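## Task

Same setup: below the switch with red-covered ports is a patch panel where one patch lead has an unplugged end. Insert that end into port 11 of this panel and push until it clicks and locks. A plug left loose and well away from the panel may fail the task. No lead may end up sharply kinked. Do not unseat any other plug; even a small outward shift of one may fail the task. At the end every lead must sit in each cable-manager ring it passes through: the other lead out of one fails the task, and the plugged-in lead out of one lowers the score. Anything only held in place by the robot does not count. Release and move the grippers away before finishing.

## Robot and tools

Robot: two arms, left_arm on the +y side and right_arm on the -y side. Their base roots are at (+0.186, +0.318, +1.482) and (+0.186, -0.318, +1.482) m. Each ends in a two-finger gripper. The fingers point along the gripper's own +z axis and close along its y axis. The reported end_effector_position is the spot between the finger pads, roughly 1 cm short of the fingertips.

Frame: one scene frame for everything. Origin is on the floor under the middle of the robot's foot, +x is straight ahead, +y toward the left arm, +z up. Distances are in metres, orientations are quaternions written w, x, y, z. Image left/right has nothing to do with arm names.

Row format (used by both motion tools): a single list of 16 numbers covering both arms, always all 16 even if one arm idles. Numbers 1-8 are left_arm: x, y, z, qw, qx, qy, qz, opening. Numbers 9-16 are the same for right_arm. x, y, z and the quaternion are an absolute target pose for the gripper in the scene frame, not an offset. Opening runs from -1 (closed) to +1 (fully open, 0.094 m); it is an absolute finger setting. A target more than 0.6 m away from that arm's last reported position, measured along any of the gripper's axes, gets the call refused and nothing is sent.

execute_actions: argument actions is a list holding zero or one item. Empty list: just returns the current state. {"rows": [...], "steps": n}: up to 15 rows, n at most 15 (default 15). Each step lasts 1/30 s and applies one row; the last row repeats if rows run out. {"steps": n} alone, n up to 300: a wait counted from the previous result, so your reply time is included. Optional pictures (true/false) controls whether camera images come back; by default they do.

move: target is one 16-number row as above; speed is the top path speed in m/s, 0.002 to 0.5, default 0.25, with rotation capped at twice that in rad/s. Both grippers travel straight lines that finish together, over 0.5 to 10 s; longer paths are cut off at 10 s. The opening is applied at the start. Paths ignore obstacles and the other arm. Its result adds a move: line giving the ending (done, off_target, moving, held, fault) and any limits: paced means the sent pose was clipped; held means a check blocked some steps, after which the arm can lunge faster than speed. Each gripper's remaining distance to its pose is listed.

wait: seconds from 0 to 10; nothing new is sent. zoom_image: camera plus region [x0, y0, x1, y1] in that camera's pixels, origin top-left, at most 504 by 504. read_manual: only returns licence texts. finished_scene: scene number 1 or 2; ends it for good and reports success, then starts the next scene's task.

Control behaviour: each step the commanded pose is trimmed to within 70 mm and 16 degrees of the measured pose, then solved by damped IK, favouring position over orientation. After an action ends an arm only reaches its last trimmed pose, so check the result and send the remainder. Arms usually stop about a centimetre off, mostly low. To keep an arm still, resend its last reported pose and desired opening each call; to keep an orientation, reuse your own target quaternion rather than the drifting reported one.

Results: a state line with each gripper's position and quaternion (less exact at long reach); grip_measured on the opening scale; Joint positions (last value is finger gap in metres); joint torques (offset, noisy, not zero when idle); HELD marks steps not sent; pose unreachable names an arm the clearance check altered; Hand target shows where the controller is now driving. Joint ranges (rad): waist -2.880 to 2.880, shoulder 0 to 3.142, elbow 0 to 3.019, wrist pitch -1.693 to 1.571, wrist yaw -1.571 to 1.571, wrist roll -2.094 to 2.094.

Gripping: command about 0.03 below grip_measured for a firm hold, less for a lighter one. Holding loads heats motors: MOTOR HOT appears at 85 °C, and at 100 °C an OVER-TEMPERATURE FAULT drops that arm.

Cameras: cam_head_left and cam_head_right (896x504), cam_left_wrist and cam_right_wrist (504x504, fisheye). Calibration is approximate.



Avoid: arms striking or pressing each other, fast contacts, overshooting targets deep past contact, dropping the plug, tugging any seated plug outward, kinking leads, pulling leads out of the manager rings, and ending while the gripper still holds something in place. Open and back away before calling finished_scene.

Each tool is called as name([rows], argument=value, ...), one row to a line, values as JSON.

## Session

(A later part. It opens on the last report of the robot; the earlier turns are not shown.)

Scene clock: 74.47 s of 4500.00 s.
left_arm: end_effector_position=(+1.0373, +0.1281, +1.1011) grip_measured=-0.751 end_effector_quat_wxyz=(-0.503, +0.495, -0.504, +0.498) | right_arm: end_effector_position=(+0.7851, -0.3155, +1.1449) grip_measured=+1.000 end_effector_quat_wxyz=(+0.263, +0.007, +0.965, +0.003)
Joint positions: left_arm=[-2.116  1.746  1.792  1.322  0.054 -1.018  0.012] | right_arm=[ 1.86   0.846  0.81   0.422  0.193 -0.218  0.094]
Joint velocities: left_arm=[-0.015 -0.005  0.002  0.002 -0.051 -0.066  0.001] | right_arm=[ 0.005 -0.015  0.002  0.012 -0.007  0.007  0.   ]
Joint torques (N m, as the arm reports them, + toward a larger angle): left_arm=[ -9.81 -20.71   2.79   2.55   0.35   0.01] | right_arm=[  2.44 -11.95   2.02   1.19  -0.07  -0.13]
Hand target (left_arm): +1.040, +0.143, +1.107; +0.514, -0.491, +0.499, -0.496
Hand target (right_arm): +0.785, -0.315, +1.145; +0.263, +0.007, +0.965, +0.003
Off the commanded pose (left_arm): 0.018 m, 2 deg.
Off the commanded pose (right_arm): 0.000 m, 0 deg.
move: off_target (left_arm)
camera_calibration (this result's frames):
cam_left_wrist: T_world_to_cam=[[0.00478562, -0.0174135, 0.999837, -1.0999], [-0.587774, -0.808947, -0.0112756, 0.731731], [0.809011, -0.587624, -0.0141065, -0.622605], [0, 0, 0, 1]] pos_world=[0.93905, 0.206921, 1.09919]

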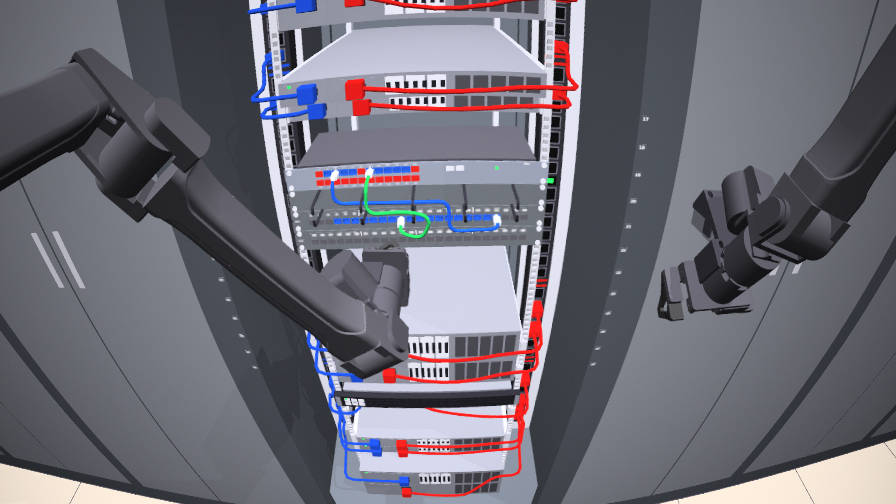

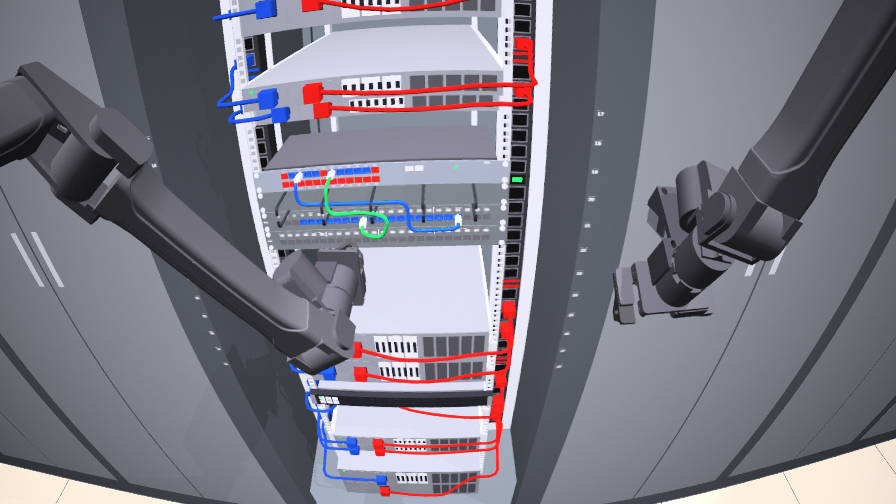

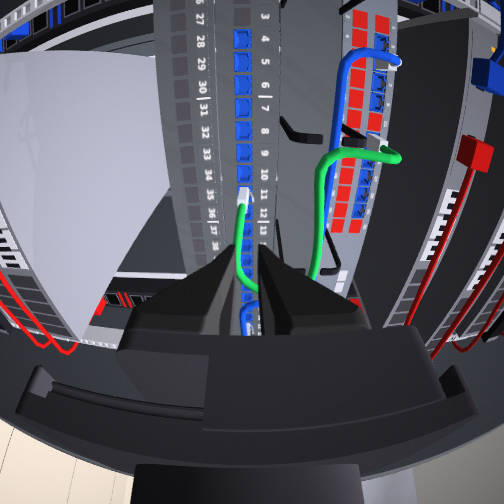

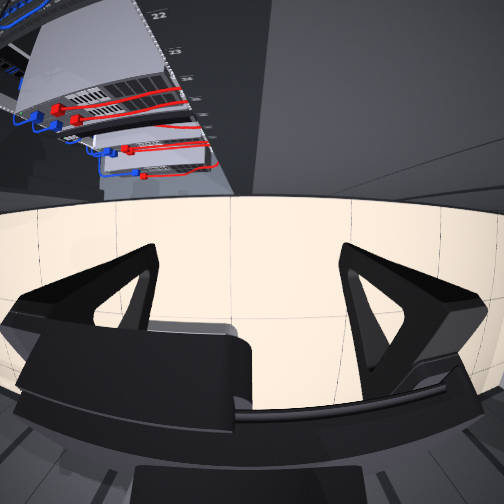

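move(target=[1.045,0.125,1.158,0.514,-0.4917,0.499,-0.4953,-0.7,0.785,-0.3155,1.145,0.263,0.007,0.965,0.003,1], speed=0.06)

zoom_image(camera="cam_left_wrist", region=[170,160,330,310])

Scene clock: 78.03 s of 4500.00 s.
left_arm: end_effector_position=(+1.0438, +0.1236, +1.1489) grip_measured=-0.702 end_effector_quat_wxyz=(-0.507, +0.494, -0.503, +0.496) | right_arm: end_effector_position=(+0.7851, -0.3155, +1.1449) grip_measured=+1.000 end_effector_quat_wxyz=(+0.263, +0.007, +0.965, +0.003)
Joint positions: left_arm=[-2.173  1.652  1.703  1.322  0.039 -0.956  0.014] | right_arm=[ 1.86   0.846  0.81   0.422  0.193 -0.218  0.094]
Joint velocities: left_arm=[-0.005  0.005 -0.007  0.002  0.007  0.066  0.   ] | right_arm=[-0.015 -0.005 -0.007  0.012 -0.007 -0.007  0.   ]
Joint torques (N m, as the arm reports them, + toward a larger angle): left_arm=[-12.18 -19.49   2.77   2.29   0.27   0.18] | right_arm=[  2.57 -12.02   2.08   1.15  -0.05  -0.14]
Hand target (left_arm): +1.044, +0.125, +1.157; +0.514, -0.492, +0.499, -0.495
Hand target (right_arm): +0.785, -0.315, +1.145; +0.263, +0.007, +0.965, +0.003
Off the commanded pose (left_arm): 0.009 m, 1 deg.
Off the commanded pose (right_arm): 0.000 m, 0 deg.
move: done
camera_calibration (this result's frames):
cam_left_wrist: T_world_to_cam=[[0.000792722, -0.0237363, 0.999718, -1.1427], [-0.582151, -0.812863, -0.0188382, 0.735782], [0.813081, -0.581972, -0.0144625, -0.634454], [0, 0, 0, 1]] pos_world=[0.945104, 0.201732, 1.14707]

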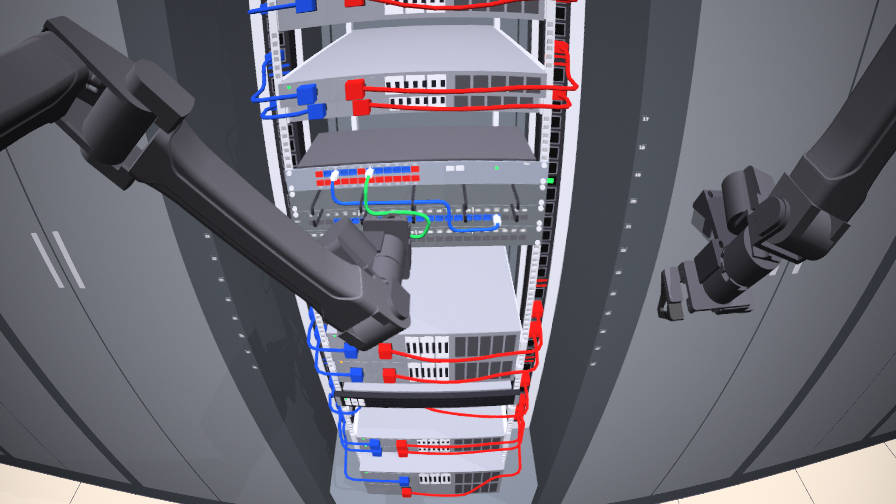

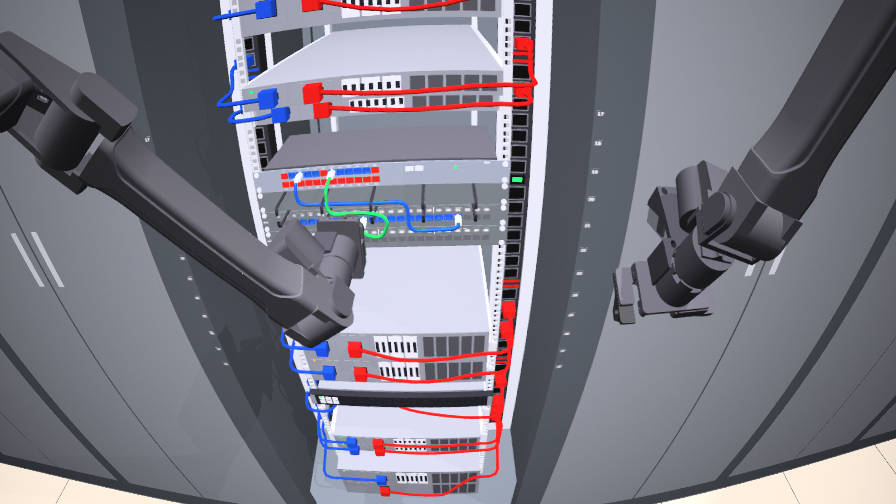

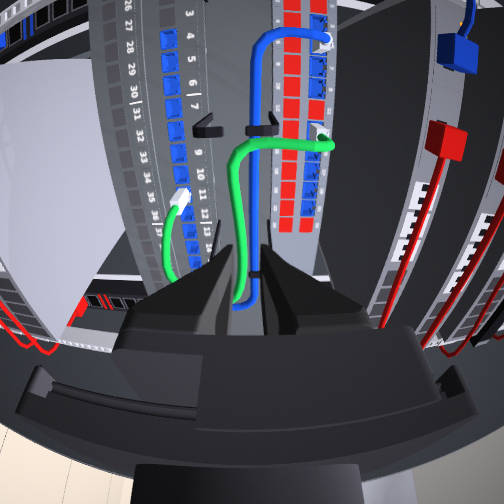

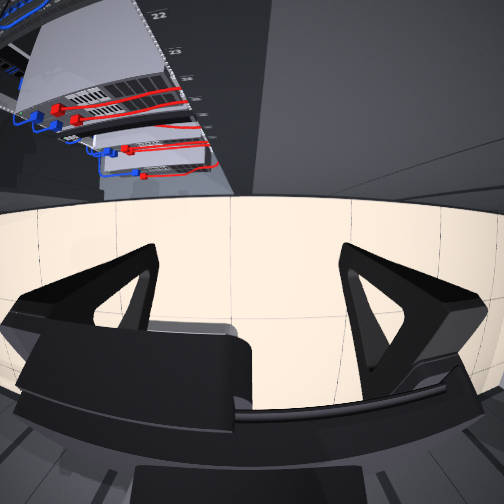

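Region (170, 160, 330, 310) of cam_left_wrist's 504x504 image, scaled by 3.150, with more detail than that image has; it fills the top 472 rows of this view, and the rest is white.

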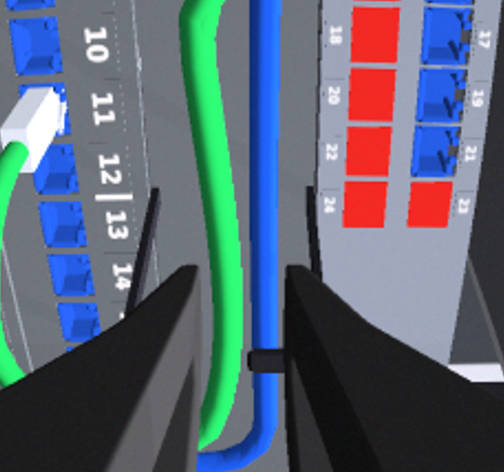

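move(target=[1.047,0.115,1.137,0.505,-0.495,0.505,-0.495,-0.93,0.785,-0.3155,1.145,0.263,0.007,0.965,0.003,1], speed=0.04)

Scene clock: 80.23 s of 4500.00 s.
left_arm: end_effector_position=(+1.0502, +0.1250, +1.1505) grip_measured=-0.929 end_effector_quat_wxyz=(-0.512, +0.493, -0.499, +0.496) | right_arm: end_effector_position=(+0.7851, -0.3155, +1.1449) grip_measured=+1.000 end_effector_quat_wxyz=(+0.263, +0.007, +0.965, +0.003)
Joint positions: left_arm=[-2.173  1.66   1.728  1.317  0.039 -0.954  0.003] | right_arm=[ 1.86   0.846  0.81   0.422  0.193 -0.218  0.094]
Joint velocities: left_arm=[ 0.005  0.005  0.002  0.002 -0.007 -0.037 -0.002] | right_arm=[-0.005 -0.005 -0.002 -0.007 -0.037  0.007  0.   ]
Joint torques (N m, as the arm reports them, + toward a larger angle): left_arm=[-11.75 -16.41   5.75   1.07   0.35   0.05] | right_arm=[  2.63 -12.1    2.1    1.1   -0.04  -0.13]
Hand target (left_arm): +1.046, +0.116, +1.137; +0.505, -0.495, +0.505, -0.495
Hand target (right_arm): +0.785, -0.315, +1.145; +0.263, +0.007, +0.965, +0.003
Off the commanded pose (left_arm): 0.017 m, 1 deg.
Off the commanded pose (right_arm): 0.000 m, 0 deg.
move: off_target (left_arm)
camera_calibration (this result's frames):
cam_left_wrist: T_world_to_cam=[[-0.0100599, -0.0258001, 0.999617, -1.13253], [-0.575791, -0.817154, -0.0268854, 0.743787], [0.817535, -0.575841, -0.00663502, -0.65327], [0, 0, 0, 1]] pos_world=[0.950944, 0.20239, 1.14776]

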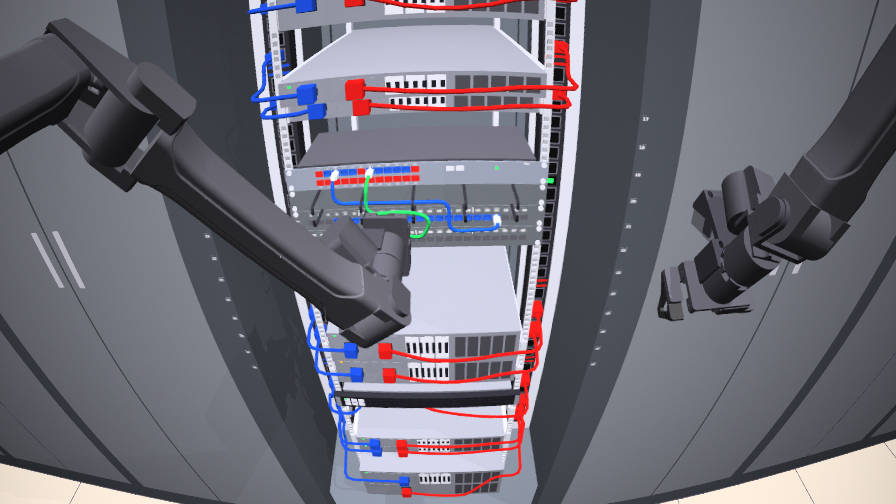

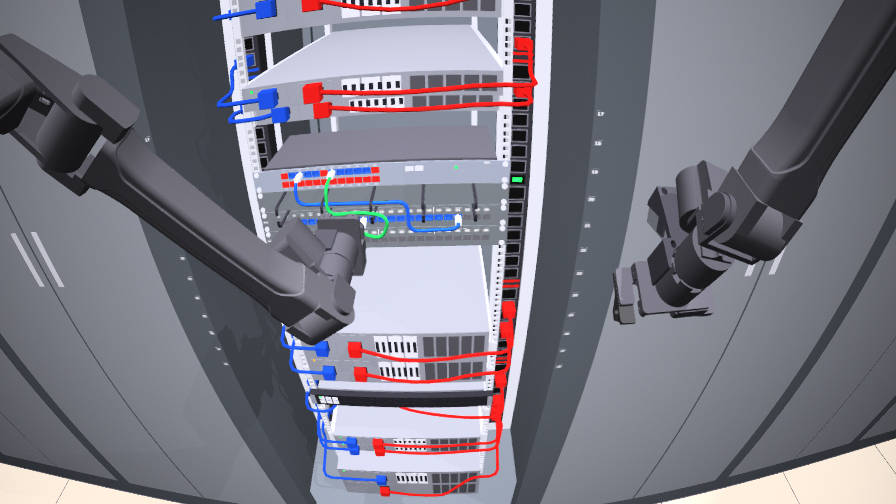

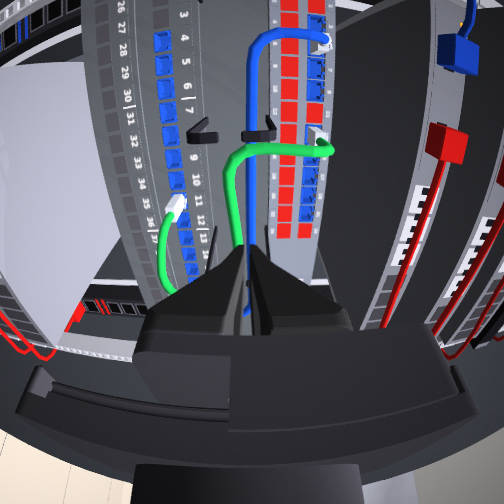

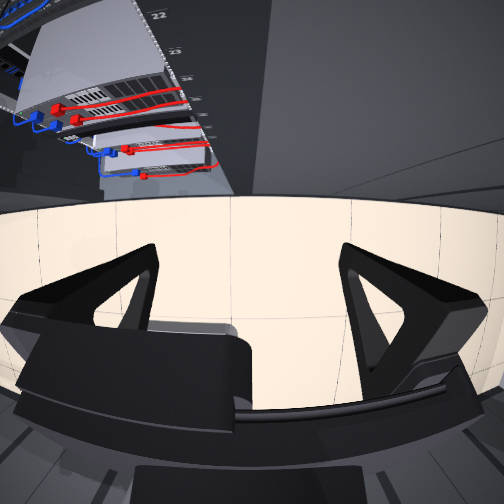

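execute_actions([
  {"rows":[[1.047,0.1145,1.136,0.504,-0.495,0.506,-0.495,-0.93,0.785,-0.3155,1.145,0.263,0.007,0.965,0.003,1],[1.047,0.114,1.135,0.503,-0.495,0.507,-0.495,-0.93,0.785,-0.3155,1.145,0.263,0.007,0.965,0.003,1],[1.047,0.113,1.134,0.502,-0.495,0.508,-0.495,-0.93,0.785,-0.3155,1.145,0.263,0.007,0.965,0.003,1],[1.047,0.1125,1.133,0.501,-0.495,0.509,-0.495,-0.93,0.785,-0.3155,1.145,0.263,0.007,0.965,0.003,1]],"steps":15},
], pictures=false)

Scene clock: 81.80 s of 4500.00 s.
left_arm: end_effector_position=(+1.0489, +0.1205, +1.1440) grip_measured=-0.929 end_effector_quat_wxyz=(-0.506, +0.494, -0.505, +0.495) | right_arm: end_effector_position=(+0.7851, -0.3155, +1.1449) grip_measured=+1.000 end_effector_quat_wxyz=(+0.263, +0.007, +0.965, +0.003)
Joint positions: left_arm=[-2.173  1.669  1.734  1.304  0.039 -0.954  0.003] | right_arm=[ 1.86   0.846  0.81   0.422  0.193 -0.218  0.094]
Joint velocities: left_arm=[ 0.005  0.005  0.012 -0.012  0.037 -0.051  0.001] | right_arm=[ 0.005  0.005 -0.017 -0.002  0.066 -0.007  0.   ]
Joint torques (N m, as the arm reports them, + toward a larger angle): left_arm=[-11.52 -16.33   5.94   1.2    0.42   0.05] | right_arm=[  2.86 -12.33   2.07   1.3   -0.06  -0.15]
Hand target (left_arm): +1.047, +0.113, +1.133; +0.501, -0.495, +0.509, -0.495
Hand target (right_arm): +0.785, -0.315, +1.145; +0.263, +0.007, +0.965, +0.003
Off the commanded pose (left_arm): 0.014 m, 1 deg.
Off the commanded pose (right_arm): 0.000 m, 0 deg.
Steps of this call (steps 1 to 32: nothing new was sent; steps 33 to 47: all 15 steps of this action). Readings (end_effector_position):
33: left_arm (+1.0491, +0.1235, +1.1485) | right_arm (+0.7851, -0.3155, +1.1449)
34: left_arm (+1.0489, +0.1232, +1.1479) | right_arm (+0.7851, -0.3155, +1.1449)
36: left_arm (+1.0493, +0.1227, +1.1471) | right_arm (+0.7851, -0.3155, +1.1449)
40: left_arm (+1.0497, +0.1215, +1.1454) | right_arm (+0.7851, -0.3155, +1.1449)
47: the state above

execute_actions([
  {"rows":[[1.049,0.1125,1.133,0.501,-0.495,0.509,-0.495,-0.93,0.785,-0.3155,1.145,0.263,0.007,0.965,0.003,1],[1.051,0.1125,1.133,0.501,-0.495,0.509,-0.495,-0.93,0.785,-0.3155,1.145,0.263,0.007,0.965,0.003,1],[1.053,0.1125,1.133,0.501,-0.495,0.509,-0.495,-0.93,0.785,-0.3155,1.145,0.263,0.007,0.965,0.003,1],[1.055,0.1125,1.133,0.501,-0.495,0.509,-0.495,-0.93,0.785,-0.3155,1.145,0.263,0.007,0.965,0.003,1],[1.057,0.1125,1.133,0.501,-0.495,0.509,-0.495,-0.93,0.785,-0.3155,1.145,0.263,0.007,0.965,0.003,1],[1.059,0.1125,1.133,0.501,-0.495,0.509,-0.495,-0.93,0.785,-0.3155,1.145,0.263,0.007,0.965,0.003,1],[1.061,0.1125,1.133,0.501,-0.495,0.509,-0.495,-0.93,0.785,-0.3155,1.145,0.263,0.007,0.965,0.003,1],[1.063,0.1125,1.133,0.501,-0.495,0.509,-0.495,-0.93,0.785,-0.3155,1.145,0.263,0.007,0.965,0.003,1],[1.065,0.1125,1.133,0.501,-0.495,0.509,-0.495,-0.93,0.785,-0.3155,1.145,0.263,0.007,0.965,0.003,1],[1.067,0.1125,1.133,0.501,-0.495,0.509,-0.495,-0.93,0.785,-0.3155,1.145,0.263,0.007,0.965,0.003,1],[1.069,0.1125,1.133,0.501,-0.495,0.509,-0.495,-0.93,0.785,-0.3155,1.145,0.263,0.007,0.965,0.003,1],[1.071,0.1125,1.133,0.501,-0.495,0.509,-0.495,-0.93,0.785,-0.3155,1.145,0.263,0.007,0.965,0.003,1],[1.073,0.1125,1.133,0.501,-0.495,0.509,-0.495,-0.93,0.785,-0.3155,1.145,0.263,0.007,0.965,0.003,1]],"steps":15},
])

zoom_image(camera="cam_head_right", region=[320,170,420,250])

Scene clock: 84.77 s of 4500.00 s.
left_arm: end_effector_position=(+1.0743, +0.1229, +1.1458) grip_measured=-0.929 end_effector_quat_wxyz=(-0.507, +0.494, -0.504, +0.495) | right_arm: end_effector_position=(+0.7851, -0.3155, +1.1449) grip_measured=+1.000 end_effector_quat_wxyz=(+0.263, +0.007, +0.965, +0.003)
Joint positions: left_arm=[-2.173  1.684  1.821  1.236  0.039 -0.954  0.003] | right_arm=[ 1.86   0.846  0.81   0.422  0.193 -0.218  0.094]
Joint velocities: left_arm=[-0.015  0.005  0.1   -0.09  -0.022 -0.066  0.001] | right_arm=[-0.005 -0.015  0.017 -0.017  0.022 -0.051  0.   ]
Joint torques (N m, as the arm reports them, + toward a larger angle): left_arm=[-12.13 -16.97   6.14   1.3    0.43   0.07] | right_arm=[  2.66 -12.38   1.96   1.23  -0.06  -0.14]
Hand target (left_arm): +1.072, +0.113, +1.134; +0.501, -0.495, +0.509, -0.495
Hand target (right_arm): +0.785, -0.315, +1.145; +0.263, +0.007, +0.965, +0.003
Off the commanded pose (left_arm): 0.017 m, 1 deg.
Off the commanded pose (right_arm): 0.000 m, 0 deg.
Steps of this call (steps 1 to 74: nothing new was sent; steps 75 to 89: all 15 steps of this action). Readings (end_effector_position):
75: left_arm (+1.0492, +0.1206, +1.1441) | right_arm (+0.7851, -0.3155, +1.1449)
76: left_arm (+1.0497, +0.1204, +1.1438) | right_arm (+0.7851, -0.3155, +1.1449)
78: left_arm (+1.0522, +0.1202, +1.1433) | right_arm (+0.7851, -0.3155, +1.1449)
82: left_arm (+1.0600, +0.1206, +1.1433) | right_arm (+0.7851, -0.3155, +1.1449)
89: the state above
camera_calibration (this result's frames):
cam_left_wrist: T_world_to_cam=[[0.00110627, -0.0252475, 0.999681, -1.13978], [-0.582324, -0.812713, -0.0198811, 0.754236], [0.812956, -0.582116, -0.0156013, -0.658187], [0, 0, 0, 1]] pos_world=[0.975547, 0.20106, 1.14414]

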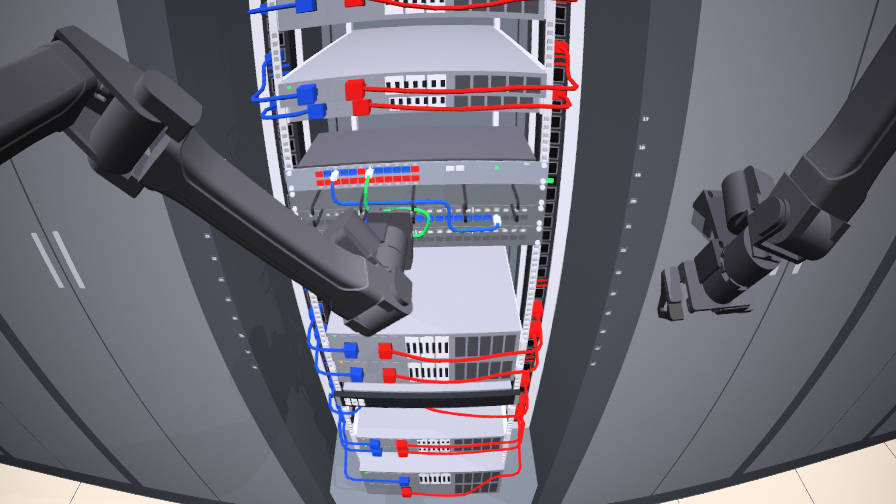

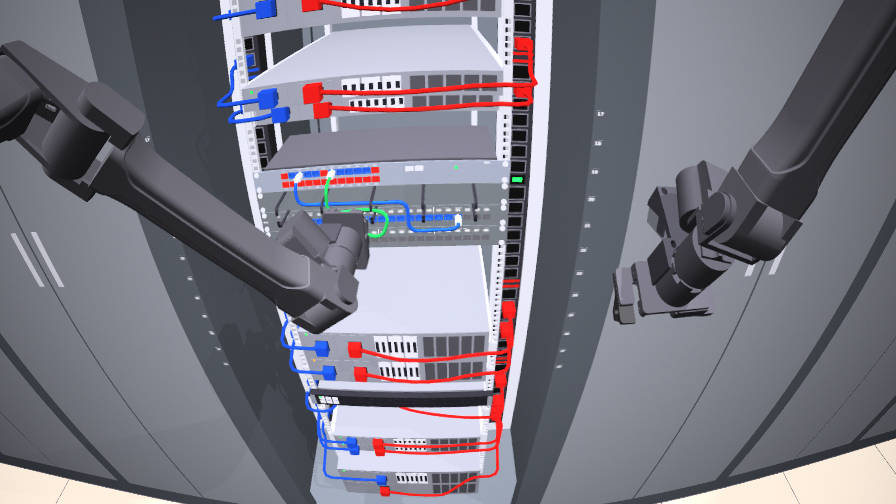

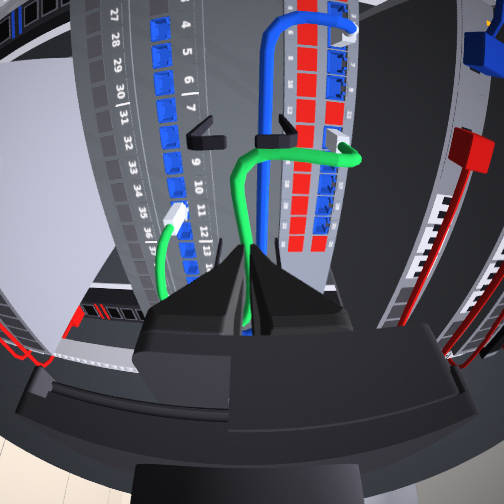

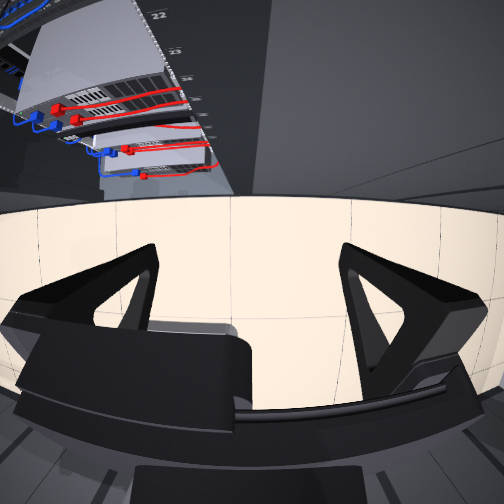

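Region (320, 170, 420, 250) of cam_head_right's 896x504 image, scaled by 5.040, with more detail than that image has; it fills the top 403 rows of this view, and the rest is white.

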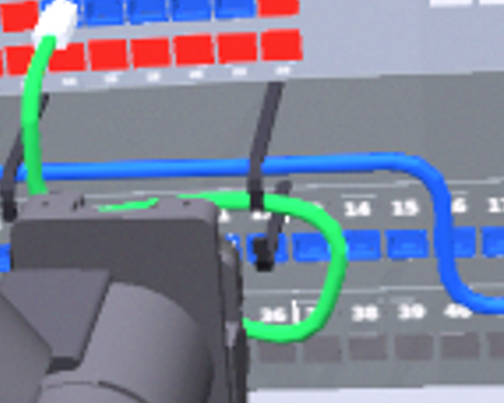

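The lead is now inside the ring. I'll push it a bit farther in, then retreat.

execute_actions([
  {"rows":[[1.075,0.1125,1.133,0.501,-0.495,0.509,-0.495,-0.93,0.785,-0.3155,1.145,0.263,0.007,0.965,0.003,1],[1.077,0.1125,1.1325,0.501,-0.495,0.509,-0.495,-0.93,0.785,-0.3155,1.145,0.263,0.007,0.965,0.003,1],[1.079,0.1125,1.132,0.501,-0.495,0.509,-0.495,-0.93,0.785,-0.3155,1.145,0.263,0.007,0.965,0.003,1],[1.081,0.1125,1.1315,0.501,-0.495,0.509,-0.495,-0.93,0.785,-0.3155,1.145,0.263,0.007,0.965,0.003,1],[1.083,0.1125,1.131,0.501,-0.495,0.509,-0.495,-0.93,0.785,-0.3155,1.145,0.263,0.007,0.965,0.003,1],[1.085,0.1125,1.1305,0.501,-0.495,0.509,-0.495,-0.93,0.785,-0.3155,1.145,0.263,0.007,0.965,0.003,1],[1.087,0.1125,1.130,0.501,-0.495,0.509,-0.495,-0.93,0.785,-0.3155,1.145,0.263,0.007,0.965,0.003,1]],"steps":15},
], pictures=false)

move(target=[1.02,0.13,1.15,0.51,-0.495,0.50,-0.495,-0.93,0.785,-0.3155,1.145,0.263,0.007,0.965,0.003,1], speed=0.05)

zoom_image(camera="cam_head_right", region=[320,170,420,250])

Scene clock: 87.80 s of 4500.00 s.
left_arm: end_effector_position=(+1.0891, +0.1219, +1.1434) grip_measured=-0.929 end_effector_quat_wxyz=(-0.507, +0.494, -0.504, +0.495) | right_arm: end_effector_position=(+0.7851, -0.3155, +1.1449) grip_measured=+1.000 end_effector_quat_wxyz=(+0.263, +0.007, +0.965, +0.003)
Joint positions: left_arm=[-2.173  1.706  1.887  1.192  0.039 -0.954  0.003] | right_arm=[ 1.86   0.846  0.81   0.422  0.193 -0.218  0.094]
Joint velocities: left_arm=[-0.005 -0.005 -0.012 -0.002 -0.022 -0.081  0.   ] | right_arm=[-0.005  0.005 -0.012  0.002 -0.022  0.051  0.   ]
Joint torques (N m, as the arm reports them, + toward a larger angle): left_arm=[-11.97 -17.41   7.19   1.13   0.44   0.05] | right_arm=[  2.57 -12.27   2.09   1.18  -0.06  -0.13]
Hand target (left_arm): +1.086, +0.113, +1.131; +0.501, -0.495, +0.509, -0.495
Hand target (right_arm): +0.785, -0.315, +1.145; +0.263, +0.007, +0.965, +0.003
Off the commanded pose (left_arm): 0.017 m, 1 deg.
Off the commanded pose (right_arm): 0.000 m, 0 deg.
Steps of this call (steps 1 to 76: nothing new was sent; steps 77 to 91: all 15 steps of this action). Readings (end_effector_position):
77: left_arm (+1.0750, +0.1222, +1.1448) | right_arm (+0.7851, -0.3155, +1.1449)
78: left_arm (+1.0756, +0.1220, +1.1444) | right_arm (+0.7851, -0.3155, +1.1449)
80: left_arm (+1.0783, +0.1217, +1.1437) | right_arm (+0.7851, -0.3155, +1.1449)
84: left_arm (+1.0859, +0.1214, +1.1429) | right_arm (+0.7851, -0.3155, +1.1449)
91: the state above

Scene clock: 89.73 s of 4500.00 s.
left_arm: end_effector_position=(+1.0171, +0.1169, +1.1408) grip_measured=-0.929 end_effector_quat_wxyz=(-0.501, +0.495, -0.509, +0.494) | right_arm: end_effector_position=(+0.7851, -0.3155, +1.1449) grip_measured=+1.000 end_effector_quat_wxyz=(+0.263, +0.007, +0.965, +0.003)
Joint positions: left_arm=[-2.173  1.653  1.632  1.377  0.039 -0.954  0.003] | right_arm=[ 1.86   0.846  0.81   0.422  0.193 -0.218  0.094]
Joint velocities: left_arm=[-0.005 -0.015 -0.007 -0.007 -0.066  0.007  0.   ] | right_arm=[-0.015  0.005 -0.017 -0.012 -0.007 -0.051  0.   ]
Joint torques (N m, as the arm reports them, + toward a larger angle): left_arm=[-10.68 -19.38   2.26   2.44   0.33  -0.03] | right_arm=[  2.48 -12.06   2.06   1.24  -0.05  -0.14]
Hand target (left_arm): +1.020, +0.128, +1.148; +0.510, -0.495, +0.500, -0.495
Hand target (right_arm): +0.785, -0.315, +1.145; +0.263, +0.007, +0.965, +0.003
Off the commanded pose (left_arm): 0.016 m, 1 deg.
Off the commanded pose (right_arm): 0.000 m, 0 deg.
move: off_target (left_arm)
camera_calibration (this result's frames):
cam_left_wrist: T_world_to_cam=[[0.0141383, -0.0247113, 0.999595, -1.14811], [-0.589801, -0.807465, -0.0116194, 0.713547], [0.807425, -0.589398, -0.0259909, -0.596922], [0, 0, 0, 1]] pos_world=[0.919053, 0.195968, 1.14042]

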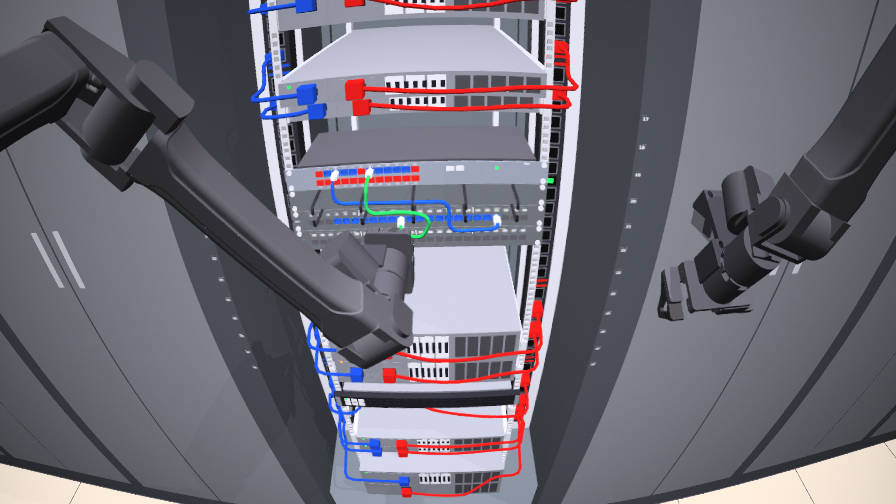

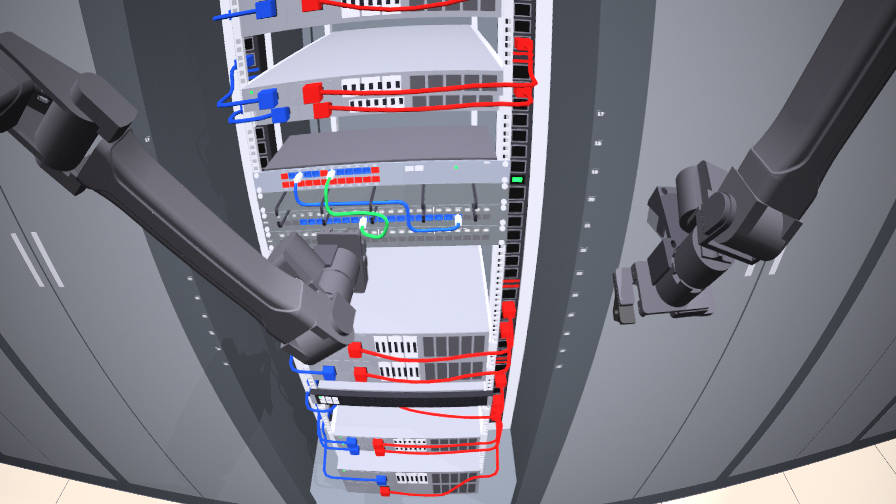

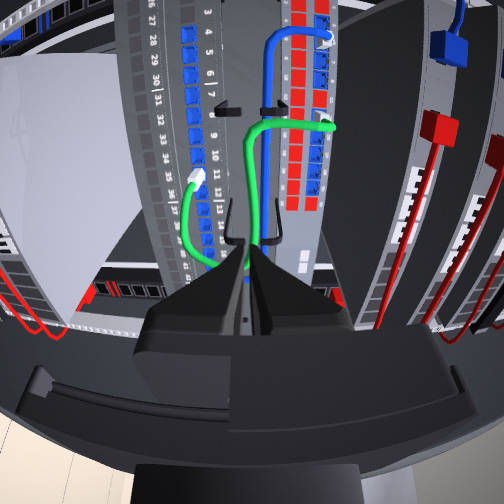

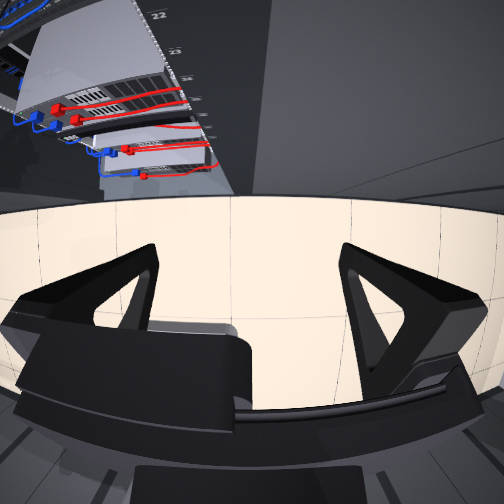

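Region (320, 170, 420, 250) of cam_head_right's 896x504 image, scaled by 5.040, with more detail than that image has; it fills the top 403 rows of this view, and the rest is white.

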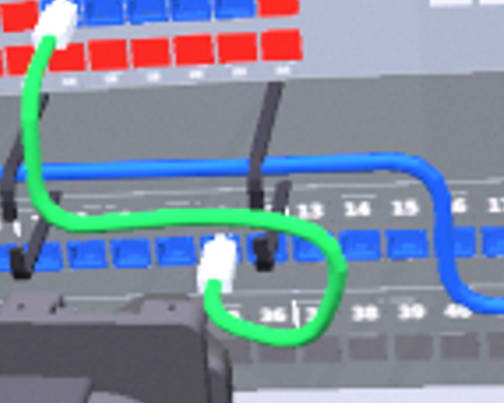

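zoom_image(camera="cam_left_wrist", region=[210,190,300,270])

zoom_image(camera="cam_head_left", region=[395,195,435,230])

Region (210, 190, 300, 270) of cam_left_wrist's 504x504 image, scaled by 5.600, with more detail than that image has.

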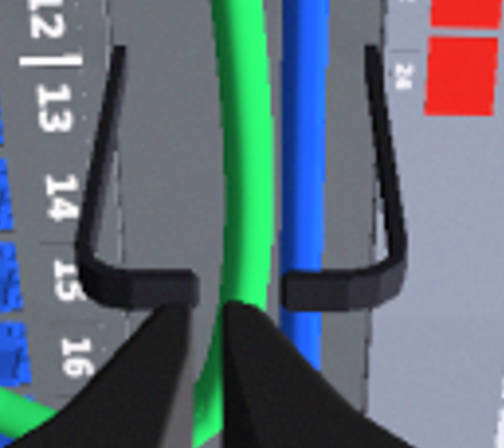

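Region (395, 195, 435, 230) of cam_head_left's 896x504 image, scaled by 12.600, with more detail than that image has; it fills the top 441 rows of this view, and the rest is white.

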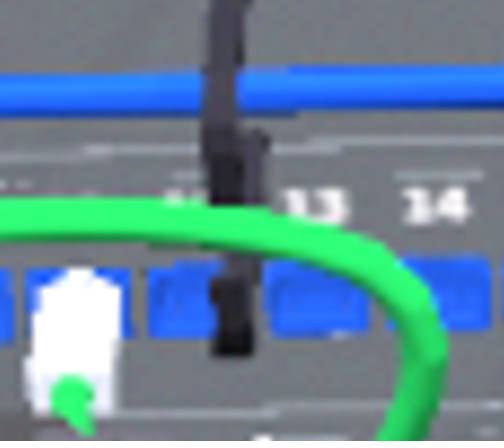

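move(target=[1.050,0.1125,1.133,0.501,-0.495,0.509,-0.495,-0.93,0.785,-0.3155,1.145,0.263,0.007,0.965,0.003,1], speed=0.04)

execute_actions([
  {"rows":[[1.052,0.1125,1.133,0.501,-0.495,0.509,-0.495,-0.93,0.785,-0.3155,1.145,0.263,0.007,0.965,0.003,1],[1.054,0.1125,1.133,0.501,-0.495,0.509,-0.495,-0.93,0.785,-0.3155,1.145,0.263,0.007,0.965,0.003,1],[1.056,0.1125,1.133,0.501,-0.495,0.509,-0.495,-0.93,0.785,-0.3155,1.145,0.263,0.007,0.965,0.003,1],[1.058,0.1125,1.133,0.501,-0.495,0.509,-0.495,-0.93,0.785,-0.3155,1.145,0.263,0.007,0.965,0.003,1],[1.060,0.1125,1.133,0.501,-0.495,0.509,-0.495,-0.93,0.785,-0.3155,1.145,0.263,0.007,0.965,0.003,1],[1.062,0.1125,1.133,0.501,-0.495,0.509,-0.495,-0.93,0.785,-0.3155,1.145,0.263,0.007,0.965,0.003,1],[1.064,0.1125,1.133,0.501,-0.495,0.509,-0.495,-0.93,0.785,-0.3155,1.145,0.263,0.007,0.965,0.003,1],[1.066,0.1125,1.133,0.501,-0.495,0.509,-0.495,-0.93,0.785,-0.3155,1.145,0.263,0.007,0.965,0.003,1],[1.068,0.1125,1.133,0.501,-0.495,0.509,-0.495,-0.93,0.785,-0.3155,1.145,0.263,0.007,0.965,0.003,1],[1.070,0.1125,1.133,0.501,-0.495,0.509,-0.495,-0.93,0.785,-0.3155,1.145,0.263,0.007,0.965,0.003,1]],"steps":15},
], pictures=false)

Scene clock: 96.33 s of 4500.00 s.
left_arm: end_effector_position=(+1.0515, +0.1212, +1.1448) grip_measured=-0.929 end_effector_quat_wxyz=(-0.506, +0.494, -0.505, +0.495) | right_arm: end_effector_position=(+0.7851, -0.3155, +1.1449) grip_measured=+1.000 end_effector_quat_wxyz=(+0.263, +0.007, +0.965, +0.003)
Joint positions: left_arm=[-2.173  1.668  1.74   1.297  0.039 -0.954  0.003] | right_arm=[ 1.86   0.846  0.81   0.422  0.193 -0.218  0.094]
Joint velocities: left_arm=[-0.015 -0.015  0.007 -0.002 -0.007  0.066 -0.   ] | right_arm=[-0.005 -0.005 -0.007 -0.012 -0.051 -0.007  0.   ]
Joint torques (N m, as the arm reports them, + toward a larger angle): left_arm=[-11.67 -16.43   5.97   1.22   0.42   0.04] | right_arm=[  2.8  -12.46   1.96   1.21  -0.06  -0.13]
Hand target (left_arm): +1.049, +0.114, +1.134; +0.501, -0.495, +0.509, -0.495
Hand target (right_arm): +0.785, -0.315, +1.145; +0.263, +0.007, +0.965, +0.003
Off the commanded pose (left_arm): 0.015 m, 1 deg.
Off the commanded pose (right_arm): 0.000 m, 0 deg.
After step 90, 2.30 s passed at rest.
move: off_target (left_arm)
camera_calibration (this result's frames):
cam_left_wrist: T_world_to_cam=[[0.00327799, -0.02515, 0.999678, -1.14109], [-0.583581, -0.811844, -0.0185109, 0.73919], [0.812048, -0.583333, -0.0173383, -0.637571], [0, 0, 0, 1]] pos_world=[0.952856, 0.199492, 1.14335]

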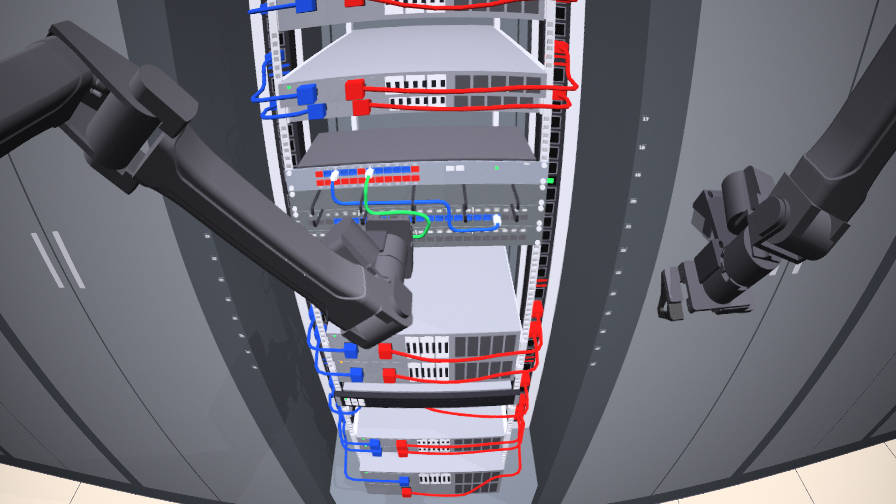

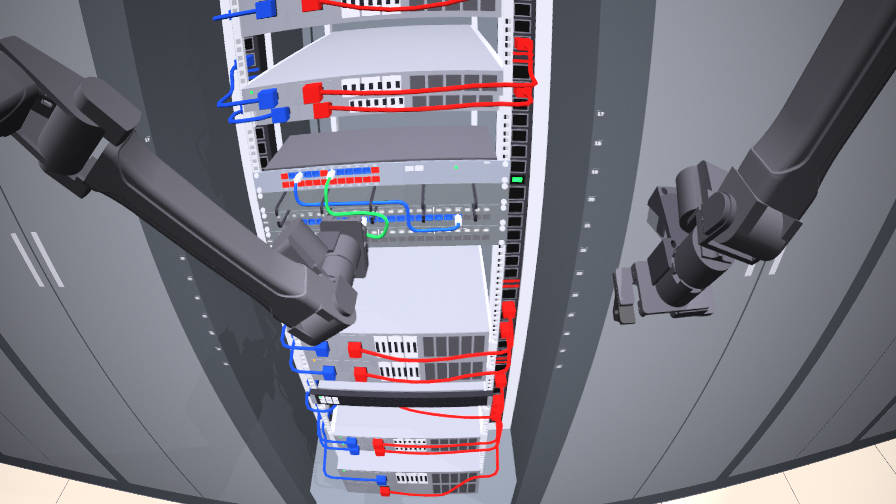

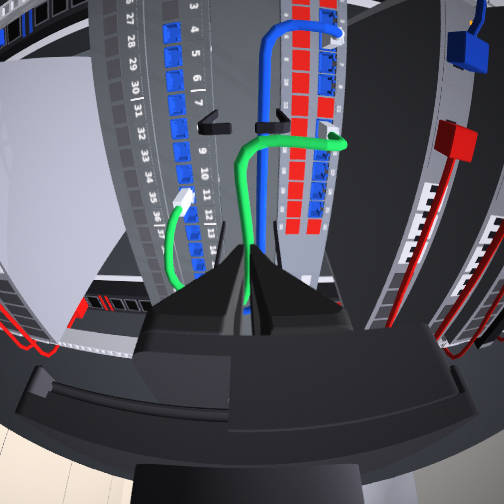

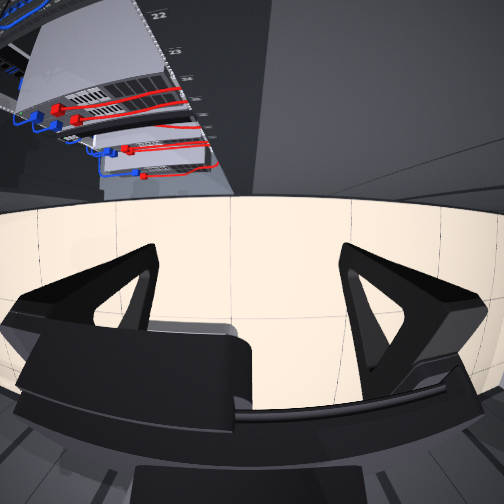

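Scene clock: 96.83 s of 4500.00 s.
left_arm: end_effector_position=(+1.0725, +0.1226, +1.1454) grip_measured=-0.929 end_effector_quat_wxyz=(-0.507, +0.494, -0.504, +0.495) | right_arm: end_effector_position=(+0.7851, -0.3155, +1.1449) grip_measured=+1.000 end_effector_quat_wxyz=(+0.263, +0.007, +0.965, +0.003)
Joint positions: left_arm=[-2.173  1.684  1.816  1.241  0.039 -0.954  0.003] | right_arm=[ 1.86   0.846  0.81   0.422  0.193 -0.218  0.094]
Joint velocities: left_arm=[-0.015 -0.015  0.017 -0.012 -0.022  0.051  0.001] | right_arm=[-0.005 -0.015 -0.002 -0.017 -0.007  0.081  0.   ]
Joint torques (N m, as the arm reports them, + toward a larger angle): left_arm=[-11.97 -16.87   6.35   1.14   0.43   0.05] | right_arm=[  2.46 -12.2    1.99   1.17  -0.05  -0.14]
Hand target (left_arm): +1.069, +0.113, +1.133; +0.501, -0.495, +0.509, -0.495
Hand target (right_arm): +0.785, -0.315, +1.145; +0.263, +0.007, +0.965, +0.003
Off the commanded pose (left_arm): 0.016 m, 1 deg.
Off the commanded pose (right_arm): 0.000 m, 0 deg.
Steps of this call (steps 1 to 15: all 15 steps of this action). Readings (end_effector_position):
1: left_arm (+1.0517, +0.1211, +1.1447) | right_arm (+0.7851, -0.3155, +1.1449)
2: left_arm (+1.0527, +0.1210, +1.1445) | right_arm (+0.7851, -0.3155, +1.1449)
4: left_arm (+1.0554, +0.1207, +1.1438) | right_arm (+0.7851, -0.3155, +1.1449)
8: left_arm (+1.0630, +0.1207, +1.1434) | right_arm (+0.7851, -0.3155, +1.1449)
15: the state above

execute_actions([
  {"rows":[[1.071,0.114,1.1353,0.505,-0.495,0.505,-0.495,-0.93,0.785,-0.3155,1.145,0.263,0.007,0.965,0.003,1],[1.072,0.1155,1.1377,0.509,-0.4945,0.501,-0.4955,-0.93,0.785,-0.3155,1.145,0.263,0.007,0.965,0.003,1],[1.073,0.117,1.140,0.513,-0.494,0.497,-0.496,-0.93,0.785,-0.3155,1.145,0.263,0.007,0.965,0.003,1],[1.073,0.1178,1.1412,0.515,-0.494,0.495,-0.496,-0.93,0.785,-0.3155,1.145,0.263,0.007,0.965,0.003,1],[1.073,0.1185,1.1423,0.517,-0.4935,0.493,-0.4965,-0.93,0.785,-0.3155,1.145,0.263,0.007,0.965,0.003,1],[1.073,0.1193,1.1435,0.519,-0.4935,0.491,-0.4965,-0.93,0.785,-0.3155,1.145,0.263,0.007,0.965,0.003,1],[1.073,0.120,1.1447,0.521,-0.493,0.489,-0.497,-0.93,0.785,-0.3155,1.145,0.263,0.007,0.965,0.003,1],[1.073,0.1208,1.1458,0.523,-0.4925,0.487,-0.497,-0.93,0.785,-0.3155,1.145,0.263,0.007,0.965,0.003,1],[1.073,0.1215,1.147,0.525,-0.492,0.485,-0.4975,-0.93,0.785,-0.3155,1.145,0.263,0.007,0.965,0.003,1]],"steps":15},
])

zoom_image(camera="cam_head_right", region=[320,170,420,250])

Scene clock: 99.33 s of 4500.00 s.
left_arm: end_effector_position=(+1.0736, +0.1261, +1.1502) grip_measured=-0.929 end_effector_quat_wxyz=(-0.519, +0.492, -0.492, +0.497) | right_arm: end_effector_position=(+0.7851, -0.3155, +1.1449) grip_measured=+1.000 end_effector_quat_wxyz=(+0.263, +0.007, +0.965, +0.003)
Joint positions: left_arm=[-2.173  1.692  1.827  1.27   0.038 -0.954  0.003] | right_arm=[ 1.86   0.846  0.81   0.422  0.193 -0.218  0.094]
Joint velocities: left_arm=[-0.015 -0.005 -0.002  0.002  0.037 -0.051  0.001] | right_arm=[ 0.005 -0.015  0.007 -0.002  0.037  0.007  0.   ]
Joint torques (N m, as the arm reports them, + toward a larger angle): left_arm=[-12.   -16.94   6.88   2.42   0.29   0.07] | right_arm=[  2.58 -12.15   2.02   1.22  -0.06  -0.13]
Hand target (left_arm): +1.073, +0.122, +1.147; +0.525, -0.492, +0.485, -0.498
Hand target (right_arm): +0.785, -0.315, +1.145; +0.263, +0.007, +0.965, +0.003
Off the commanded pose (left_arm): 0.006 m, 1 deg.
Off the commanded pose (right_arm): 0.000 m, 0 deg.
Steps of this call (steps 1 to 60: nothing new was sent; steps 61 to 75: all 15 steps of this action). Readings (end_effector_position):
61: left_arm (+1.0722, +0.1221, +1.1447) | right_arm (+0.7851, -0.3155, +1.1449)
62: left_arm (+1.0724, +0.1221, +1.1447) | right_arm (+0.7851, -0.3155, +1.1449)
64: left_arm (+1.0734, +0.1223, +1.1448) | right_arm (+0.7851, -0.3155, +1.1449)
68: left_arm (+1.0740, +0.1241, +1.1474) | right_arm (+0.7851, -0.3155, +1.1449)
75: the state above
camera_calibration (this result's frames):
cam_left_wrist: T_world_to_cam=[[-0.025823, -0.0267501, 0.999309, -1.1146], [-0.565211, -0.824131, -0.0366664, 0.758892], [0.824542, -0.565767, 0.00616214, -0.695213], [0, 0, 0, 1]] pos_world=[0.973384, 0.202283, 1.14594]

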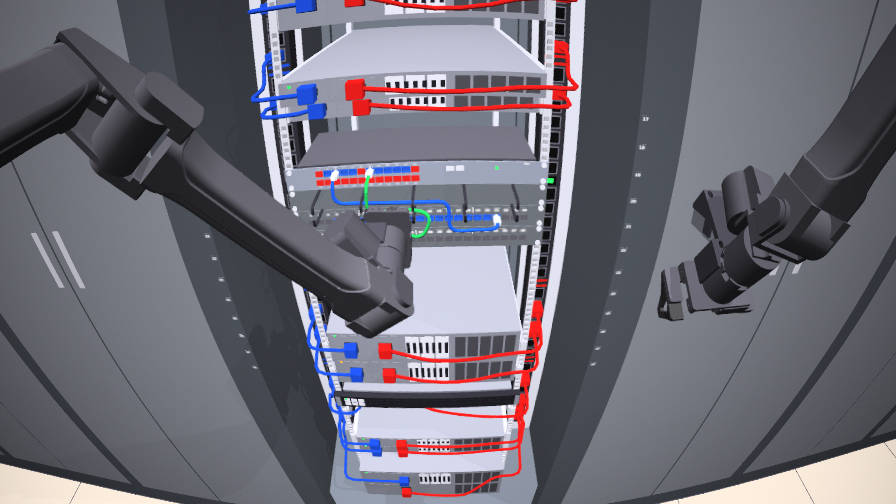

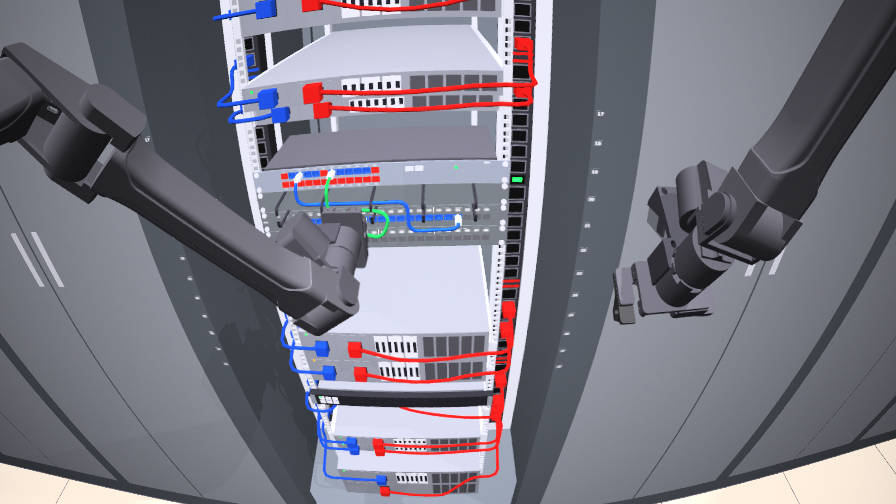

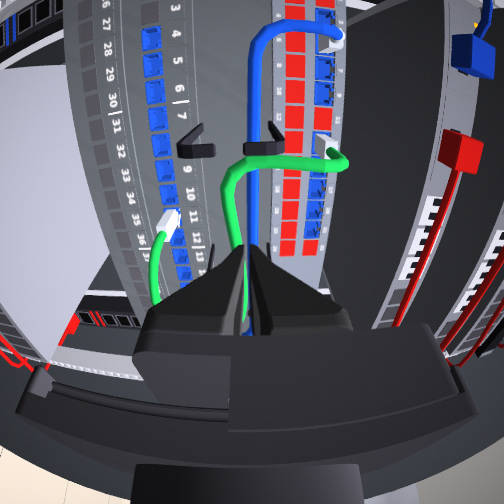

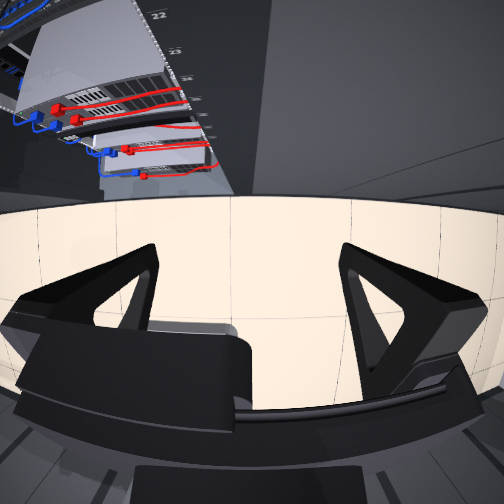

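Region (320, 170, 420, 250) of cam_head_right's 896x504 image, scaled by 5.040, with more detail than that image has; it fills the top 403 rows of this view, and the rest is white.

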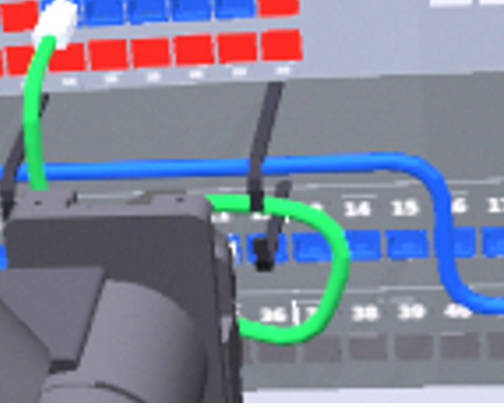

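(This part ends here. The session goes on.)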